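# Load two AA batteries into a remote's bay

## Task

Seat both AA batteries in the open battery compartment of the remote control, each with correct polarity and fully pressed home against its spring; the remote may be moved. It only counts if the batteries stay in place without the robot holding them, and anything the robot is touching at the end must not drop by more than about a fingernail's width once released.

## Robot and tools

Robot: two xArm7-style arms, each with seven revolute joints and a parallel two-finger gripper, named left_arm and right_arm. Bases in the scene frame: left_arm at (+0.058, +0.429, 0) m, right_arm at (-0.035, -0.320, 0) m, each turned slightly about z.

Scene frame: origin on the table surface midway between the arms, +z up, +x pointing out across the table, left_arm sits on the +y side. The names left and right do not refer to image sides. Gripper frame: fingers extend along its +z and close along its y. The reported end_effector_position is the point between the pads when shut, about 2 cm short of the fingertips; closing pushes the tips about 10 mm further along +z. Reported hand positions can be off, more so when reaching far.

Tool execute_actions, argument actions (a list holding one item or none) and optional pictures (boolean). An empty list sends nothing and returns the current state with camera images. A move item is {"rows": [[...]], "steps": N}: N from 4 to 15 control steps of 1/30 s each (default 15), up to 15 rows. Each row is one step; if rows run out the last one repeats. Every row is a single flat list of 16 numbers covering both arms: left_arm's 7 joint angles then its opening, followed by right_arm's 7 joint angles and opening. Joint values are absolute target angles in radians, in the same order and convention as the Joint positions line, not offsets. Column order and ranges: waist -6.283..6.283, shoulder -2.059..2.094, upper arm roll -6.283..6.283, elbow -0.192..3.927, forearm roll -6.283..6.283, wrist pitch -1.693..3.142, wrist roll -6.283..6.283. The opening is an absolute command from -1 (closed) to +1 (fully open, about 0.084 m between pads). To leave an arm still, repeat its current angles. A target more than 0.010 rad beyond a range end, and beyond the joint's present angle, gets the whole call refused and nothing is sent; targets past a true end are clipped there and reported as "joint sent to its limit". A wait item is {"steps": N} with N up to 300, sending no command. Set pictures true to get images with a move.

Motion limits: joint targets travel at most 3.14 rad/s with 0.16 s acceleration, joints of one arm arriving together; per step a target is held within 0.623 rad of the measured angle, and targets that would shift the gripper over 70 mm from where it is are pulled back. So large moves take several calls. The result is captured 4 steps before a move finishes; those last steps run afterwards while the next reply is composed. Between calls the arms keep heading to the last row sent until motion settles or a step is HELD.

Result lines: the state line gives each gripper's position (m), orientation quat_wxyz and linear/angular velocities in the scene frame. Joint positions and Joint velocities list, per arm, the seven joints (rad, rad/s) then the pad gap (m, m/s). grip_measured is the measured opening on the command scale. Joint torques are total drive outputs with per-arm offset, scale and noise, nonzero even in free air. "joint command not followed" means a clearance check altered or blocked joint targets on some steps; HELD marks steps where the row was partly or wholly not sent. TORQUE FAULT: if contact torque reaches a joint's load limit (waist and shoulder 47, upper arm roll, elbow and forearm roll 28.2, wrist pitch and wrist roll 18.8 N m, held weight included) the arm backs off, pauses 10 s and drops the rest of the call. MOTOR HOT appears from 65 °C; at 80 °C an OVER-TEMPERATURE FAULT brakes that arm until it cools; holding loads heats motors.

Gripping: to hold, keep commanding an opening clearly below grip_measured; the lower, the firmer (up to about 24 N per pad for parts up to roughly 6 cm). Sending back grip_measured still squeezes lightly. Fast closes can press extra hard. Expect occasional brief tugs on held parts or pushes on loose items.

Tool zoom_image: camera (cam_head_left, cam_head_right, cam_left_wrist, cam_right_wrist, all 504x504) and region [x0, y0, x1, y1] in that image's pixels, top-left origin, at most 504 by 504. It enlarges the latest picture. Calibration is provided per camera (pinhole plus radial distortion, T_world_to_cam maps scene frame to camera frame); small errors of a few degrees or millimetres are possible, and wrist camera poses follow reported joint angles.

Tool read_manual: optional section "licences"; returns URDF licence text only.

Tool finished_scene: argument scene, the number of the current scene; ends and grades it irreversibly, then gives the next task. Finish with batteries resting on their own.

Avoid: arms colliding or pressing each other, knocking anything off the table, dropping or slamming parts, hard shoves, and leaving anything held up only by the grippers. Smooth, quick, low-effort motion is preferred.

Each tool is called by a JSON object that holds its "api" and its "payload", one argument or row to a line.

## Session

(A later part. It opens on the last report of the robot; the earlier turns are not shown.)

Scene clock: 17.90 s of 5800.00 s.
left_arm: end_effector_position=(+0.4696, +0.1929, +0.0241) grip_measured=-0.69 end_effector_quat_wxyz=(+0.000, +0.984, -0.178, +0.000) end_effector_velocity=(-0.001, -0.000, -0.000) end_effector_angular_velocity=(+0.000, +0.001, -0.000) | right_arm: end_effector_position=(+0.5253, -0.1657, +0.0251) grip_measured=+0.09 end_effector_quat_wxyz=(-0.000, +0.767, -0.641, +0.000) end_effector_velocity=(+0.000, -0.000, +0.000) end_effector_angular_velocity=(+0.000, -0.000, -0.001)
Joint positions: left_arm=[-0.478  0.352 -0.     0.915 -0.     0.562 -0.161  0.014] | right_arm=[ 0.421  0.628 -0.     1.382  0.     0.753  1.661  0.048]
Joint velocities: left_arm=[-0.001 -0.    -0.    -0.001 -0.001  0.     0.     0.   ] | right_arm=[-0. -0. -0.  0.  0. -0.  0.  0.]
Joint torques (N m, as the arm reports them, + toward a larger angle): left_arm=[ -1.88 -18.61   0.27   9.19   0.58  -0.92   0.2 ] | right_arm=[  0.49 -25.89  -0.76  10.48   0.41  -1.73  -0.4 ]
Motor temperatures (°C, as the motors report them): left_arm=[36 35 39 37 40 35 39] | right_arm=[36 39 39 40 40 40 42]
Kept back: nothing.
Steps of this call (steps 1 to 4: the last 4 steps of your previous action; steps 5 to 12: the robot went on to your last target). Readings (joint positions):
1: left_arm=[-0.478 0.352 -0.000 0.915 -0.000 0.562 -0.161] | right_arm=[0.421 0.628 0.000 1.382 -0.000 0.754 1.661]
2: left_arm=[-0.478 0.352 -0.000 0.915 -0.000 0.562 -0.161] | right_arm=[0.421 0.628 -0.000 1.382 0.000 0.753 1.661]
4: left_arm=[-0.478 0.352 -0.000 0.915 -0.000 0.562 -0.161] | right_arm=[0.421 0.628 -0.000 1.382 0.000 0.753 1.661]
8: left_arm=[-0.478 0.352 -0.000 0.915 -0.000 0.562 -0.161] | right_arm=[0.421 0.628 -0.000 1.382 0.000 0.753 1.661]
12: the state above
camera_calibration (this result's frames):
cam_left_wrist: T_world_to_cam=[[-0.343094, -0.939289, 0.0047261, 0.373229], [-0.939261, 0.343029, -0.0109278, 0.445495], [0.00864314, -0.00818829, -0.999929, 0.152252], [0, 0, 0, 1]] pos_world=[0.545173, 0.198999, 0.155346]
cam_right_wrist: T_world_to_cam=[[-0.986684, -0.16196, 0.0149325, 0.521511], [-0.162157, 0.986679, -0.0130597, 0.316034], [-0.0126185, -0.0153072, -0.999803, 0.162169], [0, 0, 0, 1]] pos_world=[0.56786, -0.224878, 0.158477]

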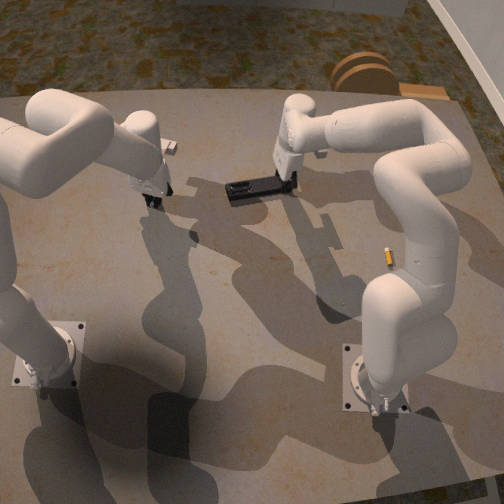

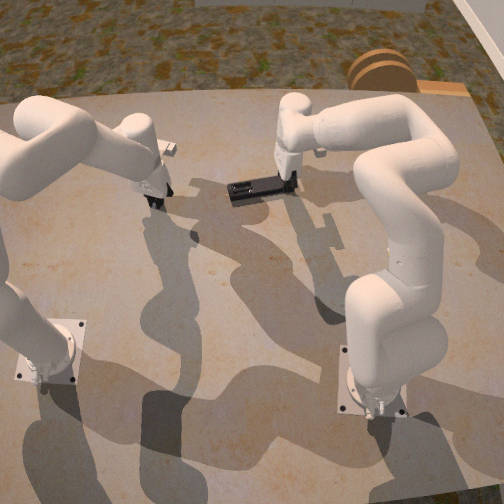

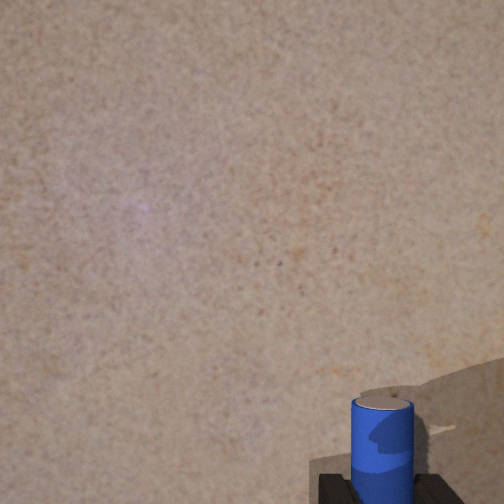

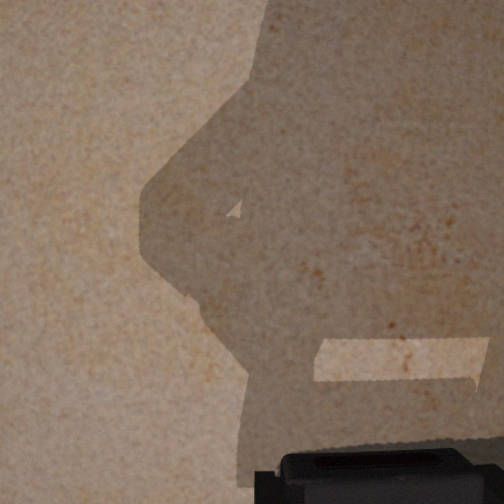

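{"api": "execute_actions", "payload": {
  "actions": [
    {"rows":[[-0.478,0.345,0,0.916,0,0.571,-0.161,-0.9, 0.4269,0.6214,0,1.3706,0,0.7491,1.660,-0.3],[-0.478,0.338,0,0.918,0,0.580,-0.161,-0.9, 0.4327,0.6148,0,1.3596,0,0.7448,1.659,-0.3],[-0.478,0.328,0,0.920,0,0.592,-0.161,-0.9, 0.4415,0.605,0,1.3432,0,0.7382,1.6575,-0.3],[-0.478,0.318,0,0.922,0,0.604,-0.161,-0.9, 0.4502,0.5951,0,1.3268,0,0.7317,1.656,-0.3],[-0.478,0.305,0,0.925,0,0.620,-0.161,-0.9, 0.4619,0.5819,0,1.3049,0,0.723,1.654,-0.3],[-0.478,0.292,0,0.927,0,0.635,-0.161,-0.9, 0.4736,0.5688,0,1.283,0,0.7142,1.652,-0.3],[-0.478,0.279,0,0.930,0,0.651,-0.161,-0.9, 0.4853,0.5556,0,1.2611,0,0.7055,1.650,-0.3],[-0.478,0.266,0,0.933,0,0.667,-0.161,-0.9, 0.497,0.5424,0,1.2392,0,0.6968,1.648,-0.3],[-0.478,0.253,0,0.935,0,0.682,-0.161,-0.9, 0.5087,0.5293,0,1.2173,0,0.688,1.646,-0.3],[-0.478,0.240,0,0.938,0,0.698,-0.161,-0.9, 0.5204,0.5161,0,1.1954,0,0.6793,1.644,-0.3],[-0.478,0.227,0,0.941,0,0.714,-0.161,-0.9, 0.5321,0.5029,0,1.1735,0,0.6706,1.642,-0.3],[-0.478,0.214,0,0.943,0,0.729,-0.161,-0.9, 0.5438,0.4898,0,1.1516,0,0.6618,1.640,-0.3],[-0.478,0.201,0,0.946,0,0.745,-0.161,-0.9, 0.5555,0.4766,0,1.1297,0,0.6531,1.638,-0.3],[-0.478,0.192,0,0.948,0,0.756,-0.161,-0.9, 0.5672,0.4635,0,1.1078,0,0.6444,1.636,-0.3],[-0.478,0.1856,0,0.9493,0,0.7637,-0.161,-0.9, 0.5789,0.4503,0,1.0859,0,0.6357,1.634,-0.3]],"steps":15}
  ]
}}

{"api": "execute_actions", "payload": {
  "actions": [
    {"rows":[[-0.478,0.1856,0,0.9493,0,0.7637,-0.161,-0.9, 0.5906,0.4371,0,1.0641,0,0.6269,1.632,-0.3],[-0.478,0.1856,0,0.9493,0,0.7637,-0.161,-0.9, 0.6023,0.424,0,1.0422,0,0.6182,1.630,-0.3],[-0.478,0.1856,0,0.9493,0,0.7637,-0.161,-0.9, 0.614,0.4108,0,1.0203,0,0.6095,1.628,-0.3],[-0.478,0.1856,0,0.9493,0,0.7637,-0.161,-0.9, 0.6257,0.3976,0,0.9984,0,0.6008,1.626,-0.3],[-0.478,0.1856,0,0.9493,0,0.7637,-0.161,-0.9, 0.6374,0.3845,0,0.9765,0,0.592,1.624,-0.3],[-0.478,0.1856,0,0.9493,0,0.7637,-0.161,-0.9, 0.6491,0.3713,0,0.9546,0,0.5833,1.622,-0.3],[-0.478,0.1856,0,0.9493,0,0.7637,-0.161,-0.9, 0.6608,0.3581,0,0.9327,0,0.5746,1.620,-0.3],[-0.478,0.1856,0,0.9493,0,0.7637,-0.161,-0.9, 0.6725,0.345,0,0.9108,0,0.5658,1.618,-0.3],[-0.478,0.1856,0,0.9493,0,0.7637,-0.161,-0.9, 0.6842,0.3318,0,0.8889,0,0.5571,1.616,-0.3],[-0.478,0.1856,0,0.9493,0,0.7637,-0.161,-0.9, 0.693,0.3219,0,0.8725,0,0.5506,1.6145,-0.3],[-0.478,0.1856,0,0.9493,0,0.7637,-0.161,-0.9, 0.7017,0.3121,0,0.8561,0,0.544,1.613,-0.3],[-0.478,0.1856,0,0.9493,0,0.7637,-0.161,-0.9, 0.7076,0.3055,0,0.8451,0,0.5397,1.612,-0.3],[-0.478,0.1856,0,0.9493,0,0.7637,-0.161,-0.9, 0.7134,0.2989,0,0.8342,0,0.5353,1.611,-0.3]],"steps":15}
  ]
}}

{"api": "execute_actions", "payload": {
  "actions": [
    {"steps":10}
  ],
  "pictures": true
}}

Scene clock: 20.80 s of 5800.00 s.
left_arm: end_effector_position=(+0.4717, +0.1916, +0.0692) grip_measured=-0.69 end_effector_quat_wxyz=(+0.000, +0.984, -0.178, +0.001) end_effector_velocity=(-0.003, +0.001, +0.178) end_effector_angular_velocity=(-0.001, -0.002, -0.000) | right_arm: end_effector_position=(+0.4776, -0.1290, +0.0262) grip_measured=+0.09 end_effector_quat_wxyz=(+0.000, +0.799, -0.601, -0.001) end_effector_velocity=(-0.202, +0.134, +0.006) end_effector_angular_velocity=(+0.003, -0.004, +0.415)
Joint positions: left_arm=[-0.478  0.254 -0.     0.936  0.     0.68  -0.161  0.014] | right_arm=[ 0.507  0.533  0.002  1.222 -0.     0.691  1.646  0.048]
Joint velocities: left_arm=[-0.001 -0.39  -0.     0.079  0.     0.467 -0.002 -0.   ] | right_arm=[ 0.354 -0.394  0.003 -0.649  0.001 -0.259 -0.06  -0.   ]
Joint torques (N m, as the arm reports them, + toward a larger angle): left_arm=[ -1.94 -17.42   0.1   10.06   0.35  -0.89   0.08] | right_arm=[ -0.38 -25.19  -1.72  10.46   0.39  -1.89  -0.73]
Motor temperatures (°C, as the motors report them): left_arm=[36 35 39 37 40 35 39] | right_arm=[36 39 39 40 40 40 42]
Steps of this call (steps 1 to 15: the robot went on to your last target; steps 16 to 76: nothing new was sent; steps 77 to 87: the first 11 steps of this action). Readings (joint positions):
77: left_arm=[-0.478 0.352 0.000 0.915 0.000 0.563 -0.161] | right_arm=[0.421 0.628 -0.000 1.381 0.000 0.753 1.661]
78: left_arm=[-0.478 0.350 0.000 0.915 0.000 0.567 -0.161] | right_arm=[0.423 0.625 -0.001 1.377 0.000 0.751 1.661]
80: left_arm=[-0.478 0.338 0.000 0.917 -0.000 0.583 -0.161] | right_arm=[0.432 0.614 -0.002 1.357 -0.000 0.743 1.659]
84: left_arm=[-0.478 0.293 0.000 0.927 0.000 0.634 -0.161] | right_arm=[0.471 0.572 0.000 1.287 -0.000 0.716 1.652]
87: the state above

Scene clock: 21.30 s of 5800.00 s.
left_arm: end_effector_position=(+0.4692, +0.1931, +0.0994) grip_measured=-0.69 end_effector_quat_wxyz=(-0.000, +0.984, -0.178, -0.001) end_effector_velocity=(+0.004, -0.003, +0.007) end_effector_angular_velocity=(-0.008, -0.015, -0.000) | right_arm: end_effector_position=(+0.3703, -0.0832, +0.0258) grip_measured=+0.09 end_effector_quat_wxyz=(+0.000, +0.856, -0.518, -0.000) end_effector_velocity=(-0.213, +0.056, -0.008) end_effector_angular_velocity=(-0.002, +0.009, +0.385)
Joint positions: left_arm=[-0.478  0.187  0.     0.949 -0.     0.764 -0.161  0.014] | right_arm=[ 0.681  0.336  0.     0.896 -0.     0.56   1.617  0.048]
Joint velocities: left_arm=[ 0.    -0.008 -0.     0.007  0.    -0.002 -0.    -0.   ] | right_arm=[ 0.323 -0.359  0.009 -0.6   -0.    -0.232 -0.054  0.   ]
Joint torques (N m, as the arm reports them, + toward a larger angle): left_arm=[ -2.09 -17.29   0.19  10.25   0.67  -0.9    0.07] | right_arm=[ -2.3  -18.58  -1.52  10.28   0.48  -1.74  -0.5 ]
Motor temperatures (°C, as the motors report them): left_arm=[36 35 39 37 40 35 39] | right_arm=[36 39 39 40 40 40 42]
Steps of this call (steps 1 to 4: the last 4 steps of your previous action; steps 5 to 15: the first 11 steps of this action). Readings (joint positions):
5: left_arm=[-0.478 0.193 -0.000 0.948 0.000 0.752 -0.161] | right_arm=[0.565 0.467 0.000 1.113 -0.000 0.647 1.637]
6: left_arm=[-0.478 0.187 -0.000 0.950 0.000 0.758 -0.161] | right_arm=[0.576 0.454 0.000 1.092 -0.000 0.638 1.635]
8: left_arm=[-0.478 0.184 -0.000 0.951 0.000 0.762 -0.161] | right_arm=[0.599 0.427 0.000 1.048 -0.000 0.621 1.631]
12: left_arm=[-0.478 0.187 0.000 0.948 -0.000 0.764 -0.161] | right_arm=[0.646 0.375 0.000 0.960 -0.000 0.586 1.623]
15: the state above

Scene clock: 21.63 s of 5800.00 s.
left_arm: end_effector_position=(+0.4696, +0.1929, +0.0999) grip_measured=-0.69 end_effector_quat_wxyz=(-0.000, +0.984, -0.178, -0.000) end_effector_velocity=(-0.000, -0.001, +0.000) end_effector_angular_velocity=(-0.000, -0.001, -0.001) | right_arm: end_effector_position=(+0.3500, -0.0794, +0.0252) grip_measured=+0.09 end_effector_quat_wxyz=(-0.000, +0.865, -0.502, +0.000) end_effector_velocity=(-0.002, +0.001, -0.001) end_effector_angular_velocity=(-0.001, +0.002, +0.004)
Joint positions: left_arm=[-0.478  0.186  0.     0.949 -0.     0.764 -0.161  0.014] | right_arm=[ 0.712  0.299 -0.001  0.835  0.     0.535  1.611  0.048]
Joint velocities: left_arm=[-0.001 -0.001  0.    -0.    -0.     0.     0.     0.   ] | right_arm=[ 0.     0.     0.003 -0.002 -0.001 -0.     0.     0.   ]
Joint torques (N m, as the arm reports them, + toward a larger angle): left_arm=[ -1.91 -17.03   0.19  10.42   0.63  -0.9    0.16] | right_arm=[  0.86 -19.82   0.05   9.21   0.33  -1.76  -0.36]
Motor temperatures (°C, as the motors report them): left_arm=[36 35 39 37 40 35 39] | right_arm=[36 39 38 40 40 40 42]
Kept back: nothing.
Steps of this call (steps 1 to 4: the last 4 steps of your previous action; steps 5 to 10: the robot went on to your last target). Readings (joint positions):
1: left_arm=[-0.478 0.186 0.000 0.949 -0.000 0.764 -0.161] | right_arm=[0.691 0.325 0.001 0.877 -0.000 0.553 1.615]
2: left_arm=[-0.478 0.186 0.000 0.949 -0.000 0.764 -0.161] | right_arm=[0.700 0.315 0.001 0.861 -0.000 0.546 1.613]
4: left_arm=[-0.478 0.186 -0.000 0.949 -0.000 0.764 -0.161] | right_arm=[0.711 0.302 0.001 0.839 -0.000 0.538 1.612]
8: left_arm=[-0.478 0.186 0.000 0.949 -0.000 0.764 -0.161] | right_arm=[0.713 0.299 -0.001 0.835 0.000 0.535 1.611]
10: the state above
camera_calibration (this result's frames):
cam_left_wrist: T_world_to_cam=[[-0.343073, -0.939297, 0.00467601, 0.372889], [-0.939271, 0.34301, -0.0106574, 0.446238], [0.0084065, -0.00804829, -0.999932, 0.228211], [0, 0, 0, 1]] pos_world=[0.545149, 0.199026, 0.231208]
cam_right_wrist: T_world_to_cam=[[-0.876246, -0.481652, 0.0142692, 0.29846], [-0.481826, 0.876164, -0.0134309, 0.305486], [-0.00603313, -0.018644, -0.999808, 0.158828], [0, 0, 0, 1]] pos_world=[0.409674, -0.120941, 0.158642]

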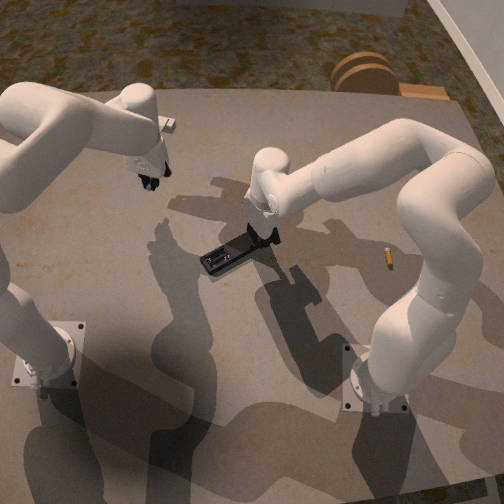

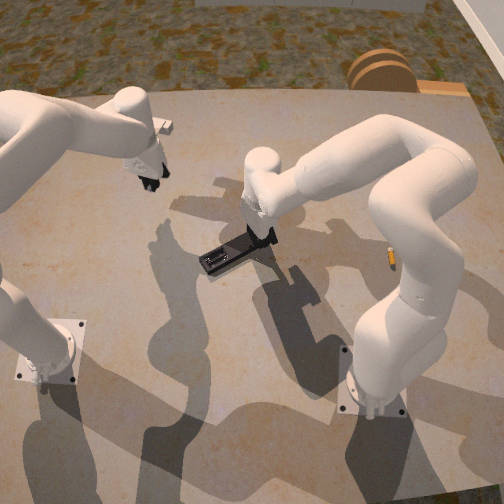

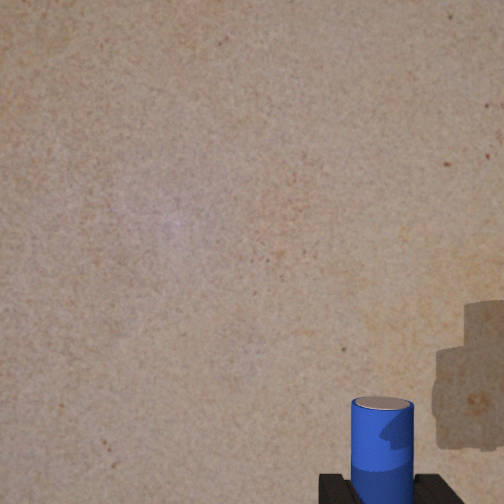

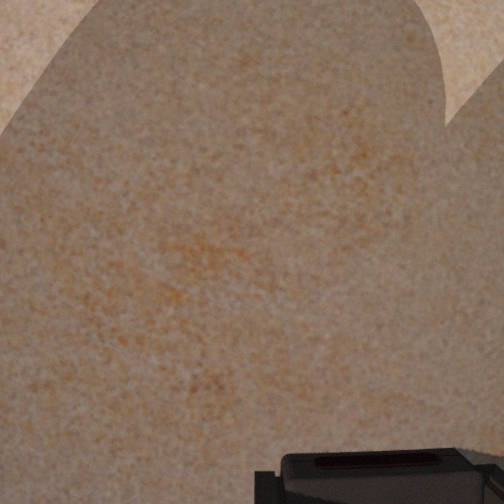

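{"api": "execute_actions", "payload": {
  "actions": [
    {"rows":[[-0.50,0.175,0,0.93,0,0.755,-0.155,-0.9, 0.7134,0.2989,0,0.8342,0,0.5353,1.611,-0.3],[-0.53,0.16,0,0.90,0,0.74,-0.148,-0.9, 0.7134,0.2989,0,0.8342,0,0.5353,1.611,-0.3],[-0.57,0.145,0,0.875,0,0.73,-0.138,-0.9, 0.7134,0.2989,0,0.8342,0,0.5353,1.611,-0.3],[-0.62,0.13,0,0.85,0,0.72,-0.125,-0.9, 0.7134,0.2989,0,0.8342,0,0.5353,1.611,-0.3],[-0.67,0.1197,0,0.8266,0,0.7069,-0.112,-0.9, 0.7134,0.2989,0,0.8342,0,0.5353,1.611,-0.3],[-0.72,0.1197,0,0.8266,0,0.7069,-0.1,-0.9, 0.7134,0.2989,0,0.8342,0,0.5353,1.611,-0.3],[-0.77,0.1197,0,0.8266,0,0.7069,-0.087,-0.9, 0.7134,0.2989,0,0.8342,0,0.5353,1.611,-0.3],[-0.82,0.1197,0,0.8266,0,0.7069,-0.074,-0.9, 0.7134,0.2989,0,0.8342,0,0.5353,1.611,-0.3],[-0.87,0.1197,0,0.8266,0,0.7069,-0.061,-0.9, 0.7134,0.2989,0,0.8342,0,0.5353,1.611,-0.3],[-0.92,0.1197,0,0.8266,0,0.7069,-0.048,-0.9, 0.7134,0.2989,0,0.8342,0,0.5353,1.611,-0.3],[-0.96,0.1197,0,0.8266,0,0.7069,-0.038,-0.9, 0.7134,0.2989,0,0.8342,0,0.5353,1.611,-0.3],[-0.99,0.1197,0,0.8266,0,0.7069,-0.03,-0.9, 0.7134,0.2989,0,0.8342,0,0.5353,1.611,-0.3],[-1.012,0.1197,0,0.8266,0,0.7069,-0.024,-0.9, 0.7134,0.2989,0,0.8342,0,0.5353,1.611,-0.3],[-1.028,0.1197,0,0.8266,0,0.7069,-0.02,-0.9, 0.7134,0.2989,0,0.8342,0,0.5353,1.611,-0.3]],"steps":15}
  ]
}}

{"api": "execute_actions", "payload": {
  "actions": [
    {"steps":12}
  ],
  "pictures": true
}}

Scene clock: 23.03 s of 5800.00 s.
left_arm: end_effector_position=(+0.3519, +0.0943, +0.0903) grip_measured=-0.69 end_effector_quat_wxyz=(+0.000, +0.927, -0.376, -0.000) end_effector_velocity=(-0.425, -0.377, +0.005) end_effector_angular_velocity=(-0.022, -0.021, -1.607) | right_arm: end_effector_position=(+0.3489, -0.0786, +0.0250) grip_measured=+0.09 end_effector_quat_wxyz=(-0.000, +0.865, -0.501, -0.000) end_effector_velocity=(+0.000, +0.000, +0.000) end_effector_angular_velocity=(-0.000, -0.000, -0.000)
Joint positions: left_arm=[-0.804  0.122 -0.003  0.83  -0.     0.709 -0.079  0.014] | right_arm=[0.713 0.299 0.    0.834 0.    0.535 1.611 0.048]
Joint velocities: left_arm=[-1.295 -0.021  0.019 -0.018 -0.001 -0.027  0.332  0.   ] | right_arm=[-0.     0.    -0.     0.001 -0.     0.001  0.     0.   ]
Joint torques (N m, as the arm reports them, + toward a larger angle): left_arm=[ -2.6  -15.86  -0.47   9.5    0.57  -0.83  -0.04] | right_arm=[  0.46 -19.7   -0.42   9.33   0.52  -1.8   -0.36]
Motor temperatures (°C, as the motors report them): left_arm=[36 35 39 37 40 35 39] | right_arm=[36 39 38 40 40 40 42]
Steps of this call (steps 1 to 30: the robot went on to your last target; step 31: nothing new was sent; steps 32 to 42: the first 11 steps of this action). Readings (joint positions):
32: left_arm=[-0.478 0.185 0.000 0.949 -0.000 0.763 -0.161] | right_arm=[0.713 0.299 -0.000 0.834 -0.000 0.535 1.611]
33: left_arm=[-0.484 0.182 0.002 0.943 0.000 0.760 -0.159] | right_arm=[0.713 0.299 0.000 0.834 0.000 0.535 1.611]
35: left_arm=[-0.522 0.163 0.007 0.909 0.000 0.743 -0.149] | right_arm=[0.713 0.299 0.000 0.834 -0.000 0.535 1.611]
39: left_arm=[-0.676 0.126 -0.003 0.837 -0.000 0.714 -0.111] | right_arm=[0.713 0.299 0.000 0.834 -0.000 0.535 1.611]
42: the state above

Scene clock: 23.43 s of 5800.00 s.
left_arm: end_effector_position=(+0.2750, +0.0409, +0.0899) grip_measured=-0.69 end_effector_quat_wxyz=(-0.000, +0.868, -0.497, -0.000) end_effector_velocity=(-0.004, -0.003, +0.001) end_effector_angular_velocity=(-0.003, -0.000, -0.012) | right_arm: end_effector_position=(+0.3489, -0.0786, +0.0250) grip_measured=+0.09 end_effector_quat_wxyz=(-0.000, +0.865, -0.501, -0.000) end_effector_velocity=(-0.001, +0.000, -0.000) end_effector_angular_velocity=(-0.000, +0.001, +0.001)
Joint positions: left_arm=[-1.024  0.12   0.006  0.826 -0.     0.707 -0.02   0.014] | right_arm=[0.713 0.299 0.    0.834 0.    0.535 1.611 0.048]
Joint velocities: left_arm=[ 0.001 -0.001 -0.011  0.001  0.    -0.001  0.002  0.   ] | right_arm=[ 0.001  0.001 -0.    -0.001  0.     0.    -0.001 -0.   ]
Joint torques (N m, as the arm reports them, + toward a larger angle): left_arm=[ -4.62 -15.85  -1.42  10.14   0.52  -0.99   0.11] | right_arm=[  0.49 -19.7   -0.39   9.35   0.45  -1.8   -0.4 ]
Motor temperatures (°C, as the motors report them): left_arm=[36 35 40 37 40 35 39] | right_arm=[36 39 38 40 40 40 42]
Kept back: nothing.
Steps of this call (steps 1 to 4: the last 4 steps of your previous action; steps 5 to 12: the robot went on to your last target). Readings (joint positions):
1: left_arm=[-0.847 0.121 -0.003 0.830 -0.000 0.708 -0.067] | right_arm=[0.713 0.299 0.000 0.834 -0.000 0.535 1.611]
2: left_arm=[-0.890 0.121 -0.003 0.829 -0.000 0.708 -0.056] | right_arm=[0.713 0.299 0.000 0.834 -0.000 0.535 1.611]
4: left_arm=[-0.974 0.120 -0.003 0.828 0.000 0.707 -0.035] | right_arm=[0.713 0.299 0.000 0.834 -0.000 0.535 1.611]
8: left_arm=[-1.031 0.120 -0.006 0.826 0.000 0.707 -0.021] | right_arm=[0.713 0.299 0.000 0.834 0.000 0.535 1.611]
12: the state above
camera_calibration (this result's frames):
cam_left_wrist: T_world_to_cam=[[-0.858024, -0.513593, 0.0040338, 0.287693], [-0.513605, 0.857964, -0.0103577, 0.177342], [0.00185879, -0.0109589, -0.999938, 0.220515], [0, 0, 0, 1]] pos_world=[0.337522, -0.00197955, 0.221178]
cam_right_wrist: T_world_to_cam=[[-0.875022, -0.483848, 0.0150744, 0.297292], [-0.484035, 0.874951, -0.0130739, 0.304968], [-0.00686355, -0.0187364, -0.999801, 0.158944], [0, 0, 0, 1]] pos_world=[0.408843, -0.12001, 0.158418]

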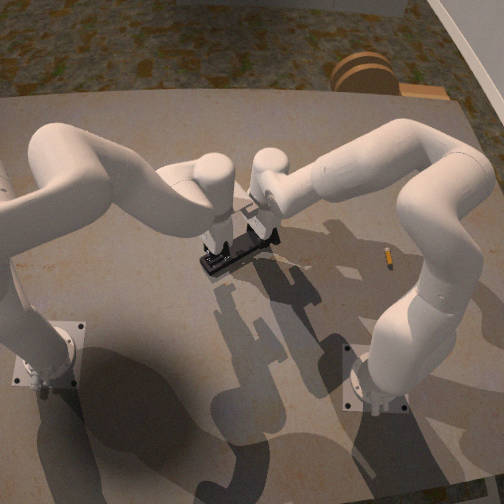

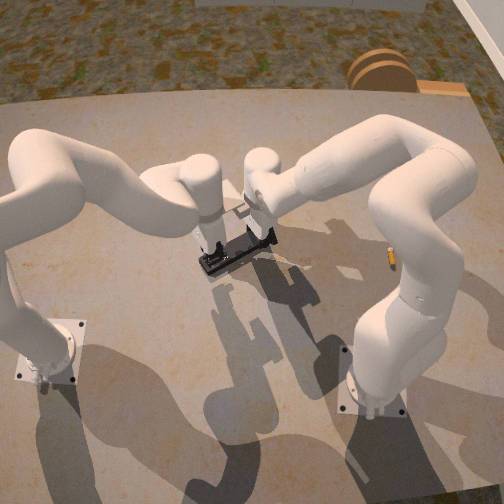

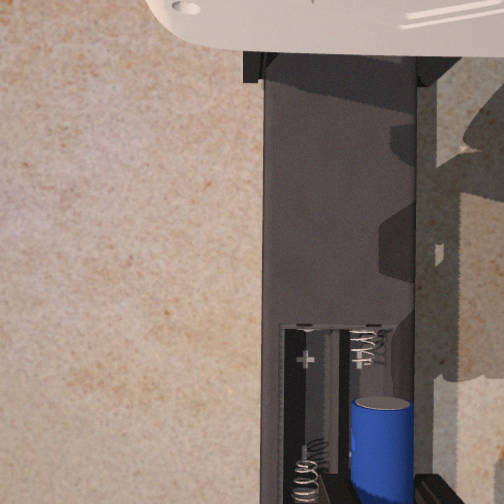

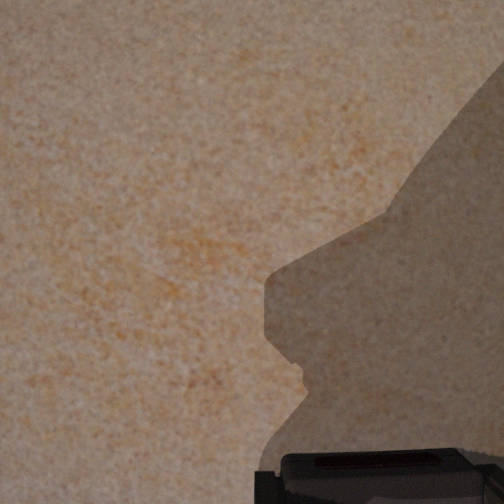

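{"api": "execute_actions", "payload": {
  "actions": []
}}

{"api": "zoom_image", "payload": {
  "camera": "cam_left_wrist",
  "region": [250, 304, 450, 504]
}}

Scene clock: 23.53 s of 5800.00 s.
left_arm: end_effector_position=(+0.2730, +0.0397, +0.0900) grip_measured=-0.69 end_effector_quat_wxyz=(-0.000, +0.867, -0.499, -0.000) end_effector_velocity=(-0.022, -0.013, +0.000) end_effector_angular_velocity=(-0.003, +0.002, -0.057) | right_arm: end_effector_position=(+0.3489, -0.0786, +0.0250) grip_measured=+0.09 end_effector_quat_wxyz=(-0.000, +0.865, -0.501, -0.000) end_effector_velocity=(+0.000, -0.000, +0.000) end_effector_angular_velocity=(+0.000, -0.001, -0.001)
Joint positions: left_arm=[-1.026  0.12   0.002  0.827 -0.     0.707 -0.02   0.014] | right_arm=[ 0.713  0.299  0.     0.834 -0.     0.535  1.611  0.048]
Joint velocities: left_arm=[-0.022 -0.    -0.033  0.001  0.001 -0.     0.001 -0.   ] | right_arm=[-0.001 -0.    -0.     0.    -0.    -0.     0.    -0.   ]
Joint torques (N m, as the arm reports them, + toward a larger angle): left_arm=[ -0.69 -16.     0.59  10.02   0.62  -0.99   0.16] | right_arm=[  0.43 -19.62  -0.49   9.27   0.45  -1.83  -0.31]
Motor temperatures (°C, as the motors report them): left_arm=[36 35 40 37 40 35 39] | right_arm=[36 39 38 40 40 40 42]
Kept back: nothing.
Steps of this call (steps 1 to 3: the robot went on to your last target). Readings (joint positions):
1: left_arm=[-1.024 0.120 0.005 0.826 -0.000 0.707 -0.020] | right_arm=[0.713 0.299 0.000 0.834 0.000 0.535 1.611]
2: left_arm=[-1.025 0.120 0.003 0.826 -0.000 0.707 -0.020] | right_arm=[0.713 0.299 0.000 0.834 -0.000 0.535 1.611]
3: the state above
camera_calibration (this result's frames):
cam_left_wrist: T_world_to_cam=[[-0.860679, -0.509129, 0.00444458, 0.285864], [-0.509146, 0.860615, -0.0106362, 0.176071], [0.00159013, -0.0114173, -0.999934, 0.220686], [0, 0, 0, 1]] pos_world=[0.335332, -0.00346839, 0.221274]
cam_right_wrist: T_world_to_cam=[[-0.875022, -0.483849, 0.0150741, 0.297292], [-0.484035, 0.874951, -0.013074, 0.304968], [-0.00686326, -0.0187365, -0.999801, 0.158944], [0, 0, 0, 1]] pos_world=[0.408843, -0.12001, 0.158418]

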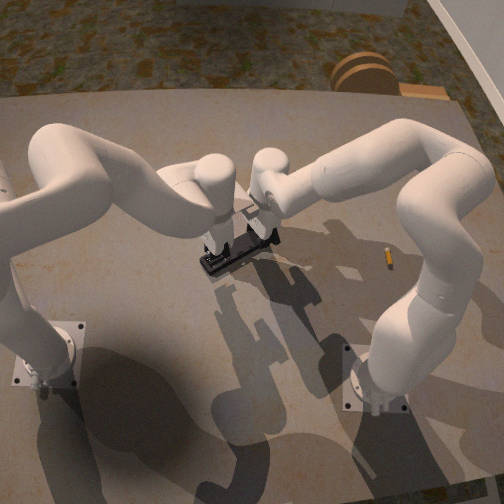

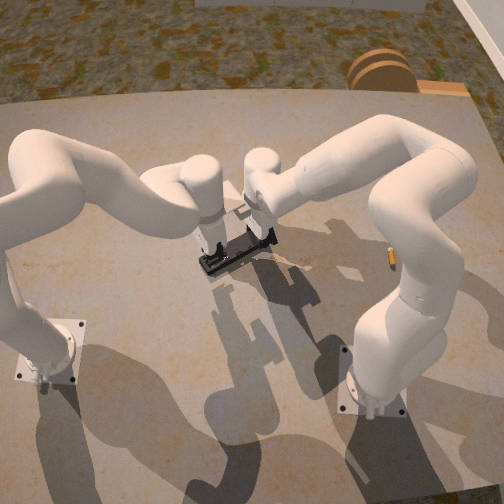

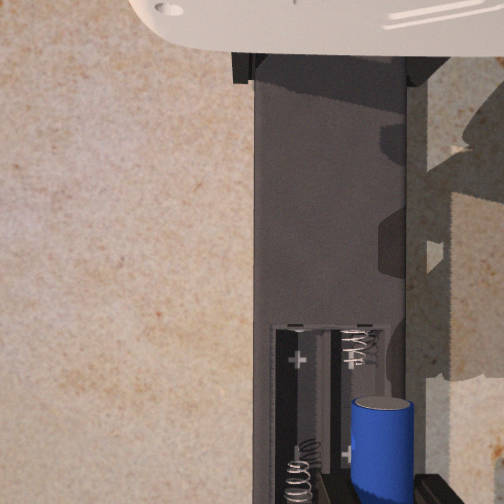

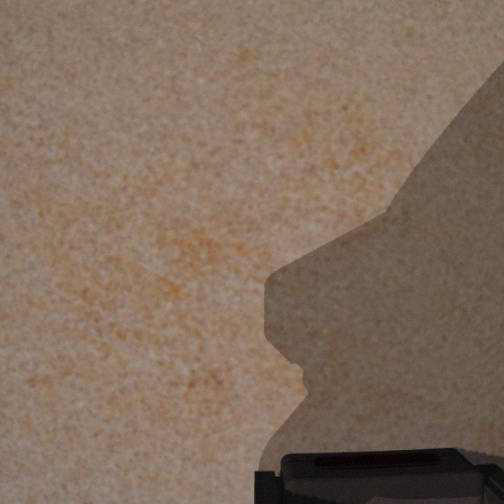

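Region (250, 304, 450, 504) of cam_left_wrist's 504x504 image, scaled by 2.520, with more detail than that image has.

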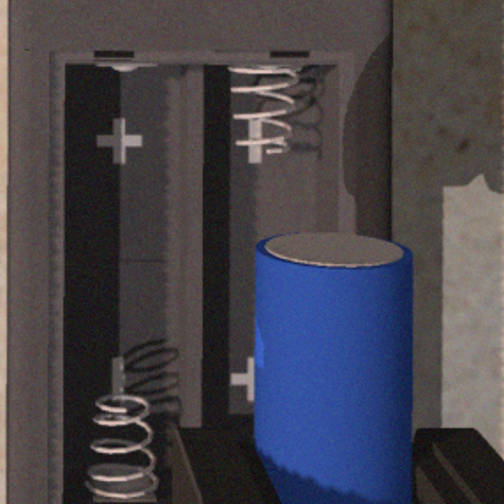

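{"api": "execute_actions", "payload": {
  "actions": [
    {"steps":15}
  ],
  "pictures": true
}}

{"api": "zoom_image", "payload": {
  "camera": "cam_left_wrist",
  "region": [230, 284, 450, 504]
}}

Scene clock: 24.03 s of 5800.00 s.
left_arm: end_effector_position=(+0.2713, +0.0387, +0.0901) grip_measured=-0.69 end_effector_quat_wxyz=(-0.000, +0.865, -0.501, +0.000) end_effector_velocity=(-0.001, +0.000, -0.000) end_effector_angular_velocity=(+0.001, +0.001, -0.000) | right_arm: end_effector_position=(+0.3489, -0.0786, +0.0250) grip_measured=+0.09 end_effector_quat_wxyz=(-0.000, +0.865, -0.501, -0.000) end_effector_velocity=(-0.000, +0.000, -0.000) end_effector_angular_velocity=(-0.000, +0.000, +0.001)
Joint positions: left_arm=[-1.028  0.12   0.     0.827 -0.     0.707 -0.02   0.014] | right_arm=[ 0.713  0.299  0.     0.834 -0.     0.535  1.611  0.048]
Joint velocities: left_arm=[-0.001 -0.    -0.    -0.001 -0.001  0.    -0.    -0.   ] | right_arm=[ 0.001  0.     0.    -0.    -0.     0.    -0.     0.   ]
Joint torques (N m, as the arm reports them, + toward a larger angle): left_arm=[ -1.87 -15.8    0.23  10.08   0.65  -0.92   0.18] | right_arm=[  0.38 -19.89  -0.5    9.39   0.39  -1.81  -0.33]
Motor temperatures (°C, as the motors report them): left_arm=[36 35 40 37 40 35 39] | right_arm=[36 39 38 40 40 40 42]
Kept back: nothing.
Steps of this call (steps 1 to 15: the robot went on to your last target). Readings (joint positions):
1: left_arm=[-1.026 0.120 0.001 0.827 -0.000 0.707 -0.020] | right_arm=[0.713 0.299 0.000 0.834 0.000 0.535 1.611]
2: left_arm=[-1.027 0.120 0.001 0.827 -0.000 0.707 -0.020] | right_arm=[0.713 0.299 0.000 0.834 0.000 0.535 1.611]
4: left_arm=[-1.027 0.120 0.000 0.827 -0.000 0.707 -0.020] | right_arm=[0.713 0.299 0.000 0.834 0.000 0.535 1.611]
8: left_arm=[-1.028 0.120 0.000 0.827 -0.000 0.707 -0.020] | right_arm=[0.713 0.299 0.000 0.834 -0.000 0.535 1.611]
15: the state above
All arms were judged still, so your last target was given up. Only a new action makes them travel on or press farther. Fingers that are still opening or closing keep moving.
camera_calibration (this result's frames):
cam_left_wrist: T_world_to_cam=[[-0.862928, -0.505306, 0.00469528, 0.284331], [-0.505326, 0.862861, -0.0107994, 0.174961], [0.00140564, -0.0116918, -0.999931, 0.220786], [0, 0, 0, 1]] pos_world=[0.33346, -0.00471171, 0.221325]
cam_right_wrist: T_world_to_cam=[[-0.875022, -0.483848, 0.0150733, 0.297293], [-0.484034, 0.874952, -0.0130741, 0.304968], [-0.00686257, -0.0187361, -0.999801, 0.158944], [0, 0, 0, 1]] pos_world=[0.408844, -0.12001, 0.158419]

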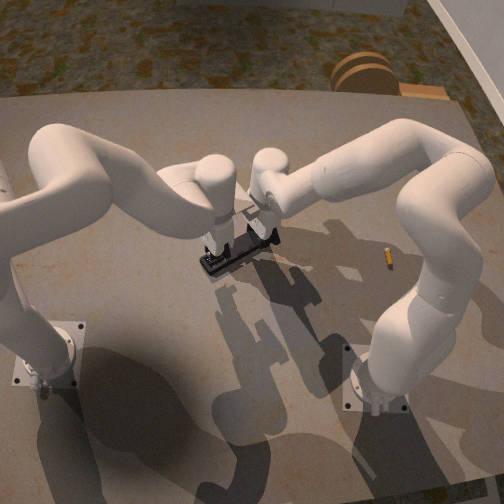

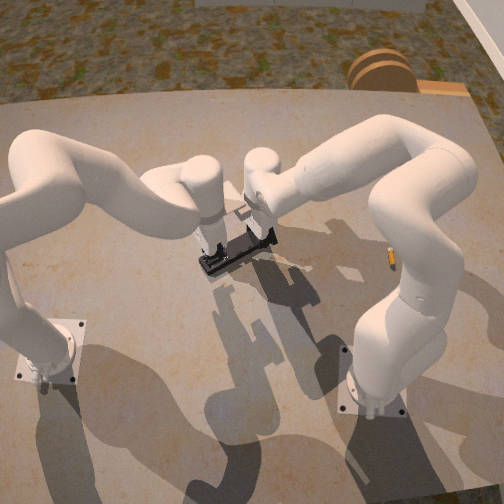

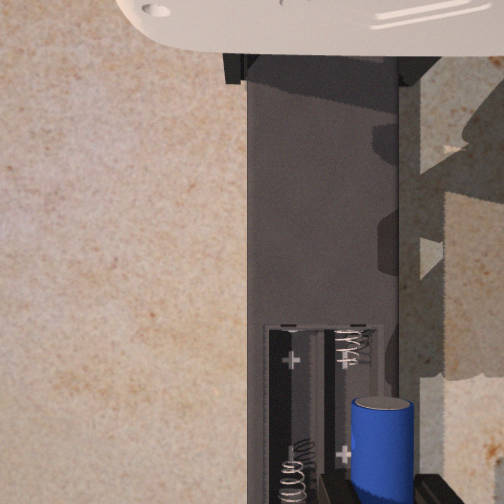

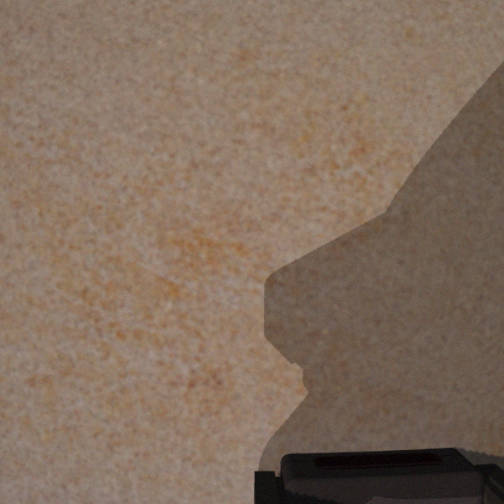

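Region (230, 284, 450, 504) of cam_left_wrist's 504x504 image, scaled by 2.291, with more detail than that image has.

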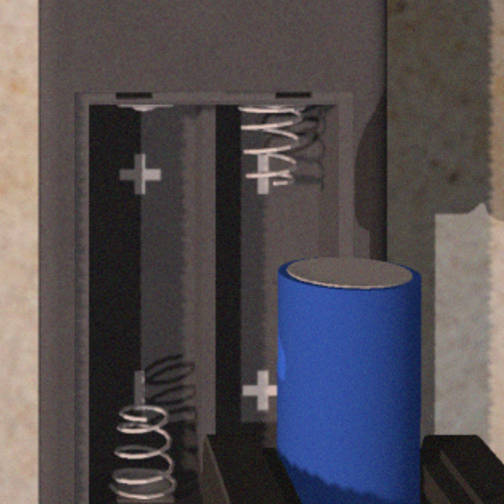

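{"api": "execute_actions", "payload": {
  "actions": [
    {"rows":[[-1.0285,0.128,0,0.8233,0,0.695,-0.02,-0.9, 0.7134,0.2989,0,0.8342,0,0.5353,1.611,-0.3],[-1.0286,0.138,0,0.8193,0,0.681,-0.02,-0.9, 0.7134,0.2989,0,0.8342,0,0.5353,1.611,-0.3],[-1.0288,0.148,0,0.8153,0,0.667,-0.02,-0.9, 0.7134,0.2989,0,0.8342,0,0.5353,1.611,-0.3],[-1.029,0.158,0,0.8112,0,0.653,-0.02,-0.9, 0.7134,0.2989,0,0.8342,0,0.5353,1.611,-0.3],[-1.0292,0.168,0,0.8072,0,0.639,-0.02,-0.9, 0.7134,0.2989,0,0.8342,0,0.5353,1.611,-0.3],[-1.0294,0.178,0,0.8032,0,0.625,-0.02,-0.9, 0.7134,0.2989,0,0.8342,0,0.5353,1.611,-0.3],[-1.0294,0.187,0,0.7996,0,0.6126,-0.02,-0.9, 0.7134,0.2989,0,0.8342,0,0.5353,1.611,-0.3],[-1.0294,0.195,0,0.7964,0,0.6014,-0.02,-0.9, 0.7134,0.2989,0,0.8342,0,0.5353,1.611,-0.3],[-1.0294,0.201,0,0.794,0,0.593,-0.02,-0.9, 0.7134,0.2989,0,0.8342,0,0.5353,1.611,-0.3],[-1.0294,0.206,0,0.792,0,0.586,-0.02,-0.9, 0.7134,0.2989,0,0.8342,0,0.5353,1.611,-0.3],[-1.0294,0.2104,0,0.7902,0,0.5798,-0.02,-0.9, 0.7134,0.2989,0,0.8342,0,0.5353,1.611,-0.3]],"steps":15}
  ]
}}

{"api": "execute_actions", "payload": {
  "actions": [
    {"steps":15}
  ],
  "pictures": true
}}

{"api": "zoom_image", "payload": {
  "camera": "cam_left_wrist",
  "region": [250, 284, 470, 504]
}}

{"api": "zoom_image", "payload": {
  "camera": "cam_head_right",
  "region": [180, 210, 290, 290]
}}

Scene clock: 25.73 s of 5800.00 s.
left_arm: end_effector_position=(+0.2688, +0.0419, +0.0505) grip_measured=-0.69 end_effector_quat_wxyz=(-0.001, +0.865, -0.502, -0.002) end_effector_velocity=(-0.004, +0.008, -0.081) end_effector_angular_velocity=(-0.004, -0.002, +0.003) | right_arm: end_effector_position=(+0.3489, -0.0786, +0.0250) grip_measured=+0.09 end_effector_quat_wxyz=(-0.000, +0.865, -0.501, -0.000) end_effector_velocity=(-0.000, +0.000, -0.000) end_effector_angular_velocity=(+0.001, +0.001, -0.001)
Joint positions: left_arm=[-1.029  0.202  0.     0.793 -0.     0.595 -0.02   0.014] | right_arm=[ 0.713  0.299  0.     0.834 -0.     0.535  1.611  0.048]
Joint velocities: left_arm=[ 0.     0.174  0.001 -0.068 -0.001 -0.247 -0.001 -0.   ] | right_arm=[ 0.     0.    -0.     0.     0.002  0.    -0.001 -0.   ]
Joint torques (N m, as the arm reports them, + toward a larger angle): left_arm=[ -1.76 -18.45   0.36  10.     0.48  -0.74   0.16] | right_arm=[  0.47 -19.74  -0.48   9.35   0.43  -1.77  -0.4 ]
Motor temperatures (°C, as the motors report them): left_arm=[36 35 40 37 40 35 39] | right_arm=[36 39 38 40 40 40 42]
Steps of this call (steps 1 to 40: nothing new was sent; steps 41 to 51: the first 11 steps of this action). Readings (joint positions):
41: left_arm=[-1.028 0.120 0.000 0.826 -0.000 0.706 -0.020] | right_arm=[0.713 0.299 0.000 0.834 0.000 0.535 1.611]
42: left_arm=[-1.028 0.122 0.000 0.826 0.000 0.701 -0.020] | right_arm=[0.713 0.299 0.000 0.834 -0.000 0.535 1.611]
44: left_arm=[-1.029 0.137 -0.000 0.821 0.000 0.680 -0.020] | right_arm=[0.713 0.299 0.000 0.834 0.000 0.535 1.611]
48: left_arm=[-1.029 0.178 -0.000 0.803 -0.000 0.627 -0.020] | right_arm=[0.713 0.299 0.000 0.834 0.000 0.535 1.611]
51: the state above

Scene clock: 26.23 s of 5800.00 s.
left_arm: end_effector_position=(+0.2691, +0.0414, +0.0471) grip_measured=-0.69 end_effector_quat_wxyz=(+0.000, +0.865, -0.502, +0.000) end_effector_velocity=(+0.000, +0.000, -0.001) end_effector_angular_velocity=(+0.001, -0.000, -0.000) | right_arm: end_effector_position=(+0.3489, -0.0786, +0.0250) grip_measured=+0.09 end_effector_quat_wxyz=(-0.000, +0.865, -0.501, -0.000) end_effector_velocity=(+0.000, -0.000, +0.000) end_effector_angular_velocity=(-0.000, -0.000, -0.001)
Joint positions: left_arm=[-1.029  0.21   0.     0.79   0.     0.58  -0.02   0.014] | right_arm=[ 0.713  0.299  0.     0.834 -0.     0.535  1.611  0.048]
Joint velocities: left_arm=[ 0.001  0.001  0.    -0.     0.001 -0.    -0.     0.   ] | right_arm=[-0.001  0.     0.     0.001 -0.     0.    -0.     0.   ]
Joint torques (N m, as the arm reports them, + toward a larger angle): left_arm=[ -2.05 -16.29   0.32   9.25   0.51  -0.98   0.02] | right_arm=[  0.23 -19.84  -0.53   9.37   0.5   -1.82  -0.39]
Motor temperatures (°C, as the motors report them): left_arm=[36 35 40 37 40 35 39] | right_arm=[36 39 38 40 40 40 42]
Kept back: nothing.
Steps of this call (steps 1 to 4: the last 4 steps of your previous action; steps 5 to 15: the robot went on to your last target). Readings (joint positions):
1: left_arm=[-1.029 0.207 0.000 0.791 -0.000 0.587 -0.020] | right_arm=[0.713 0.299 0.000 0.834 -0.000 0.535 1.611]
2: left_arm=[-1.029 0.210 0.000 0.790 -0.000 0.583 -0.020] | right_arm=[0.713 0.299 0.000 0.834 0.000 0.535 1.611]
4: left_arm=[-1.029 0.211 0.000 0.790 -0.000 0.581 -0.020] | right_arm=[0.713 0.299 0.000 0.834 -0.000 0.535 1.611]
8: left_arm=[-1.029 0.210 -0.000 0.791 0.000 0.580 -0.020] | right_arm=[0.713 0.299 0.000 0.834 0.000 0.535 1.611]
15: the state above
camera_calibration (this result's frames):
cam_left_wrist: T_world_to_cam=[[-0.863705, -0.503976, 0.00470745, 0.284105], [-0.503995, 0.863636, -0.0110555, 0.1707], [0.00150618, -0.0119212, -0.999928, 0.177885], [0, 0, 0, 1]] pos_world=[0.331147, -0.00211965, 0.178422]
cam_right_wrist: T_world_to_cam=[[-0.875023, -0.483846, 0.015072, 0.297294], [-0.484032, 0.874952, -0.0130742, 0.304968], [-0.00686143, -0.0187356, -0.999801, 0.158944], [0, 0, 0, 1]] pos_world=[0.408844, -0.12001, 0.158419]

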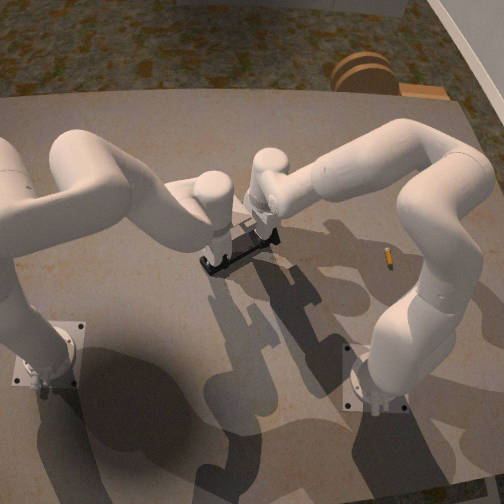

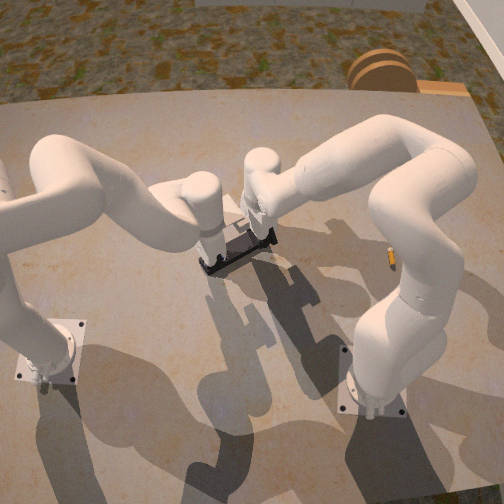

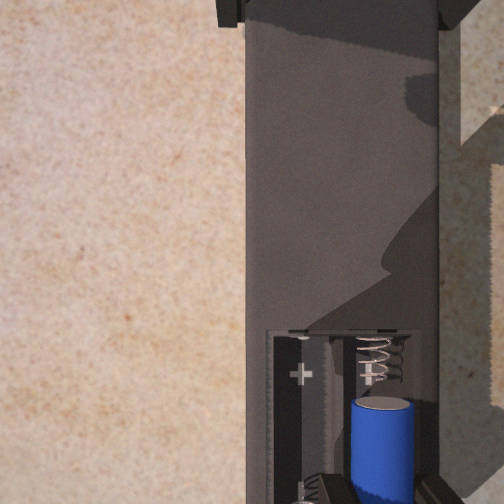

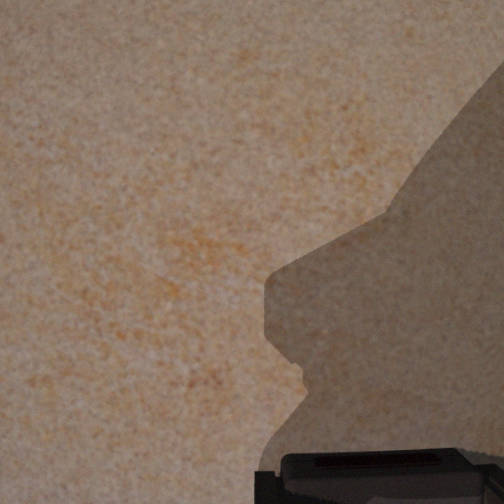

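Region (250, 284, 470, 504) of cam_left_wrist's 504x504 image, scaled by 2.291, with more detail than that image has.

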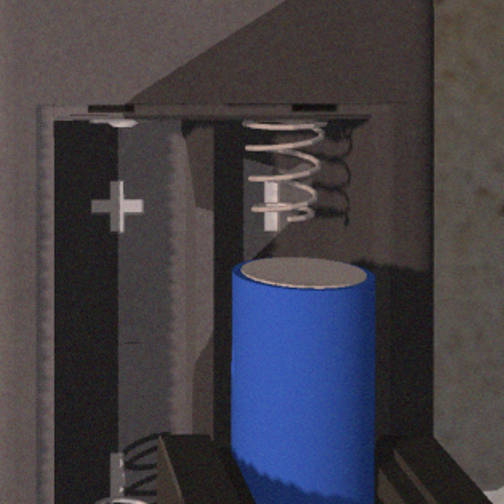

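Region (180, 210, 290, 290) of cam_head_right's 504x504 image, scaled by 4.582, with more detail than that image has; it fills the top 367 rows of this view, and the rest is white.

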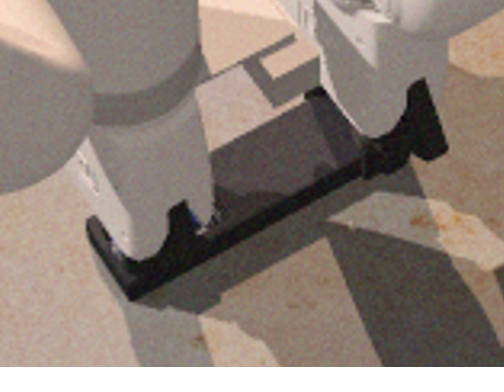

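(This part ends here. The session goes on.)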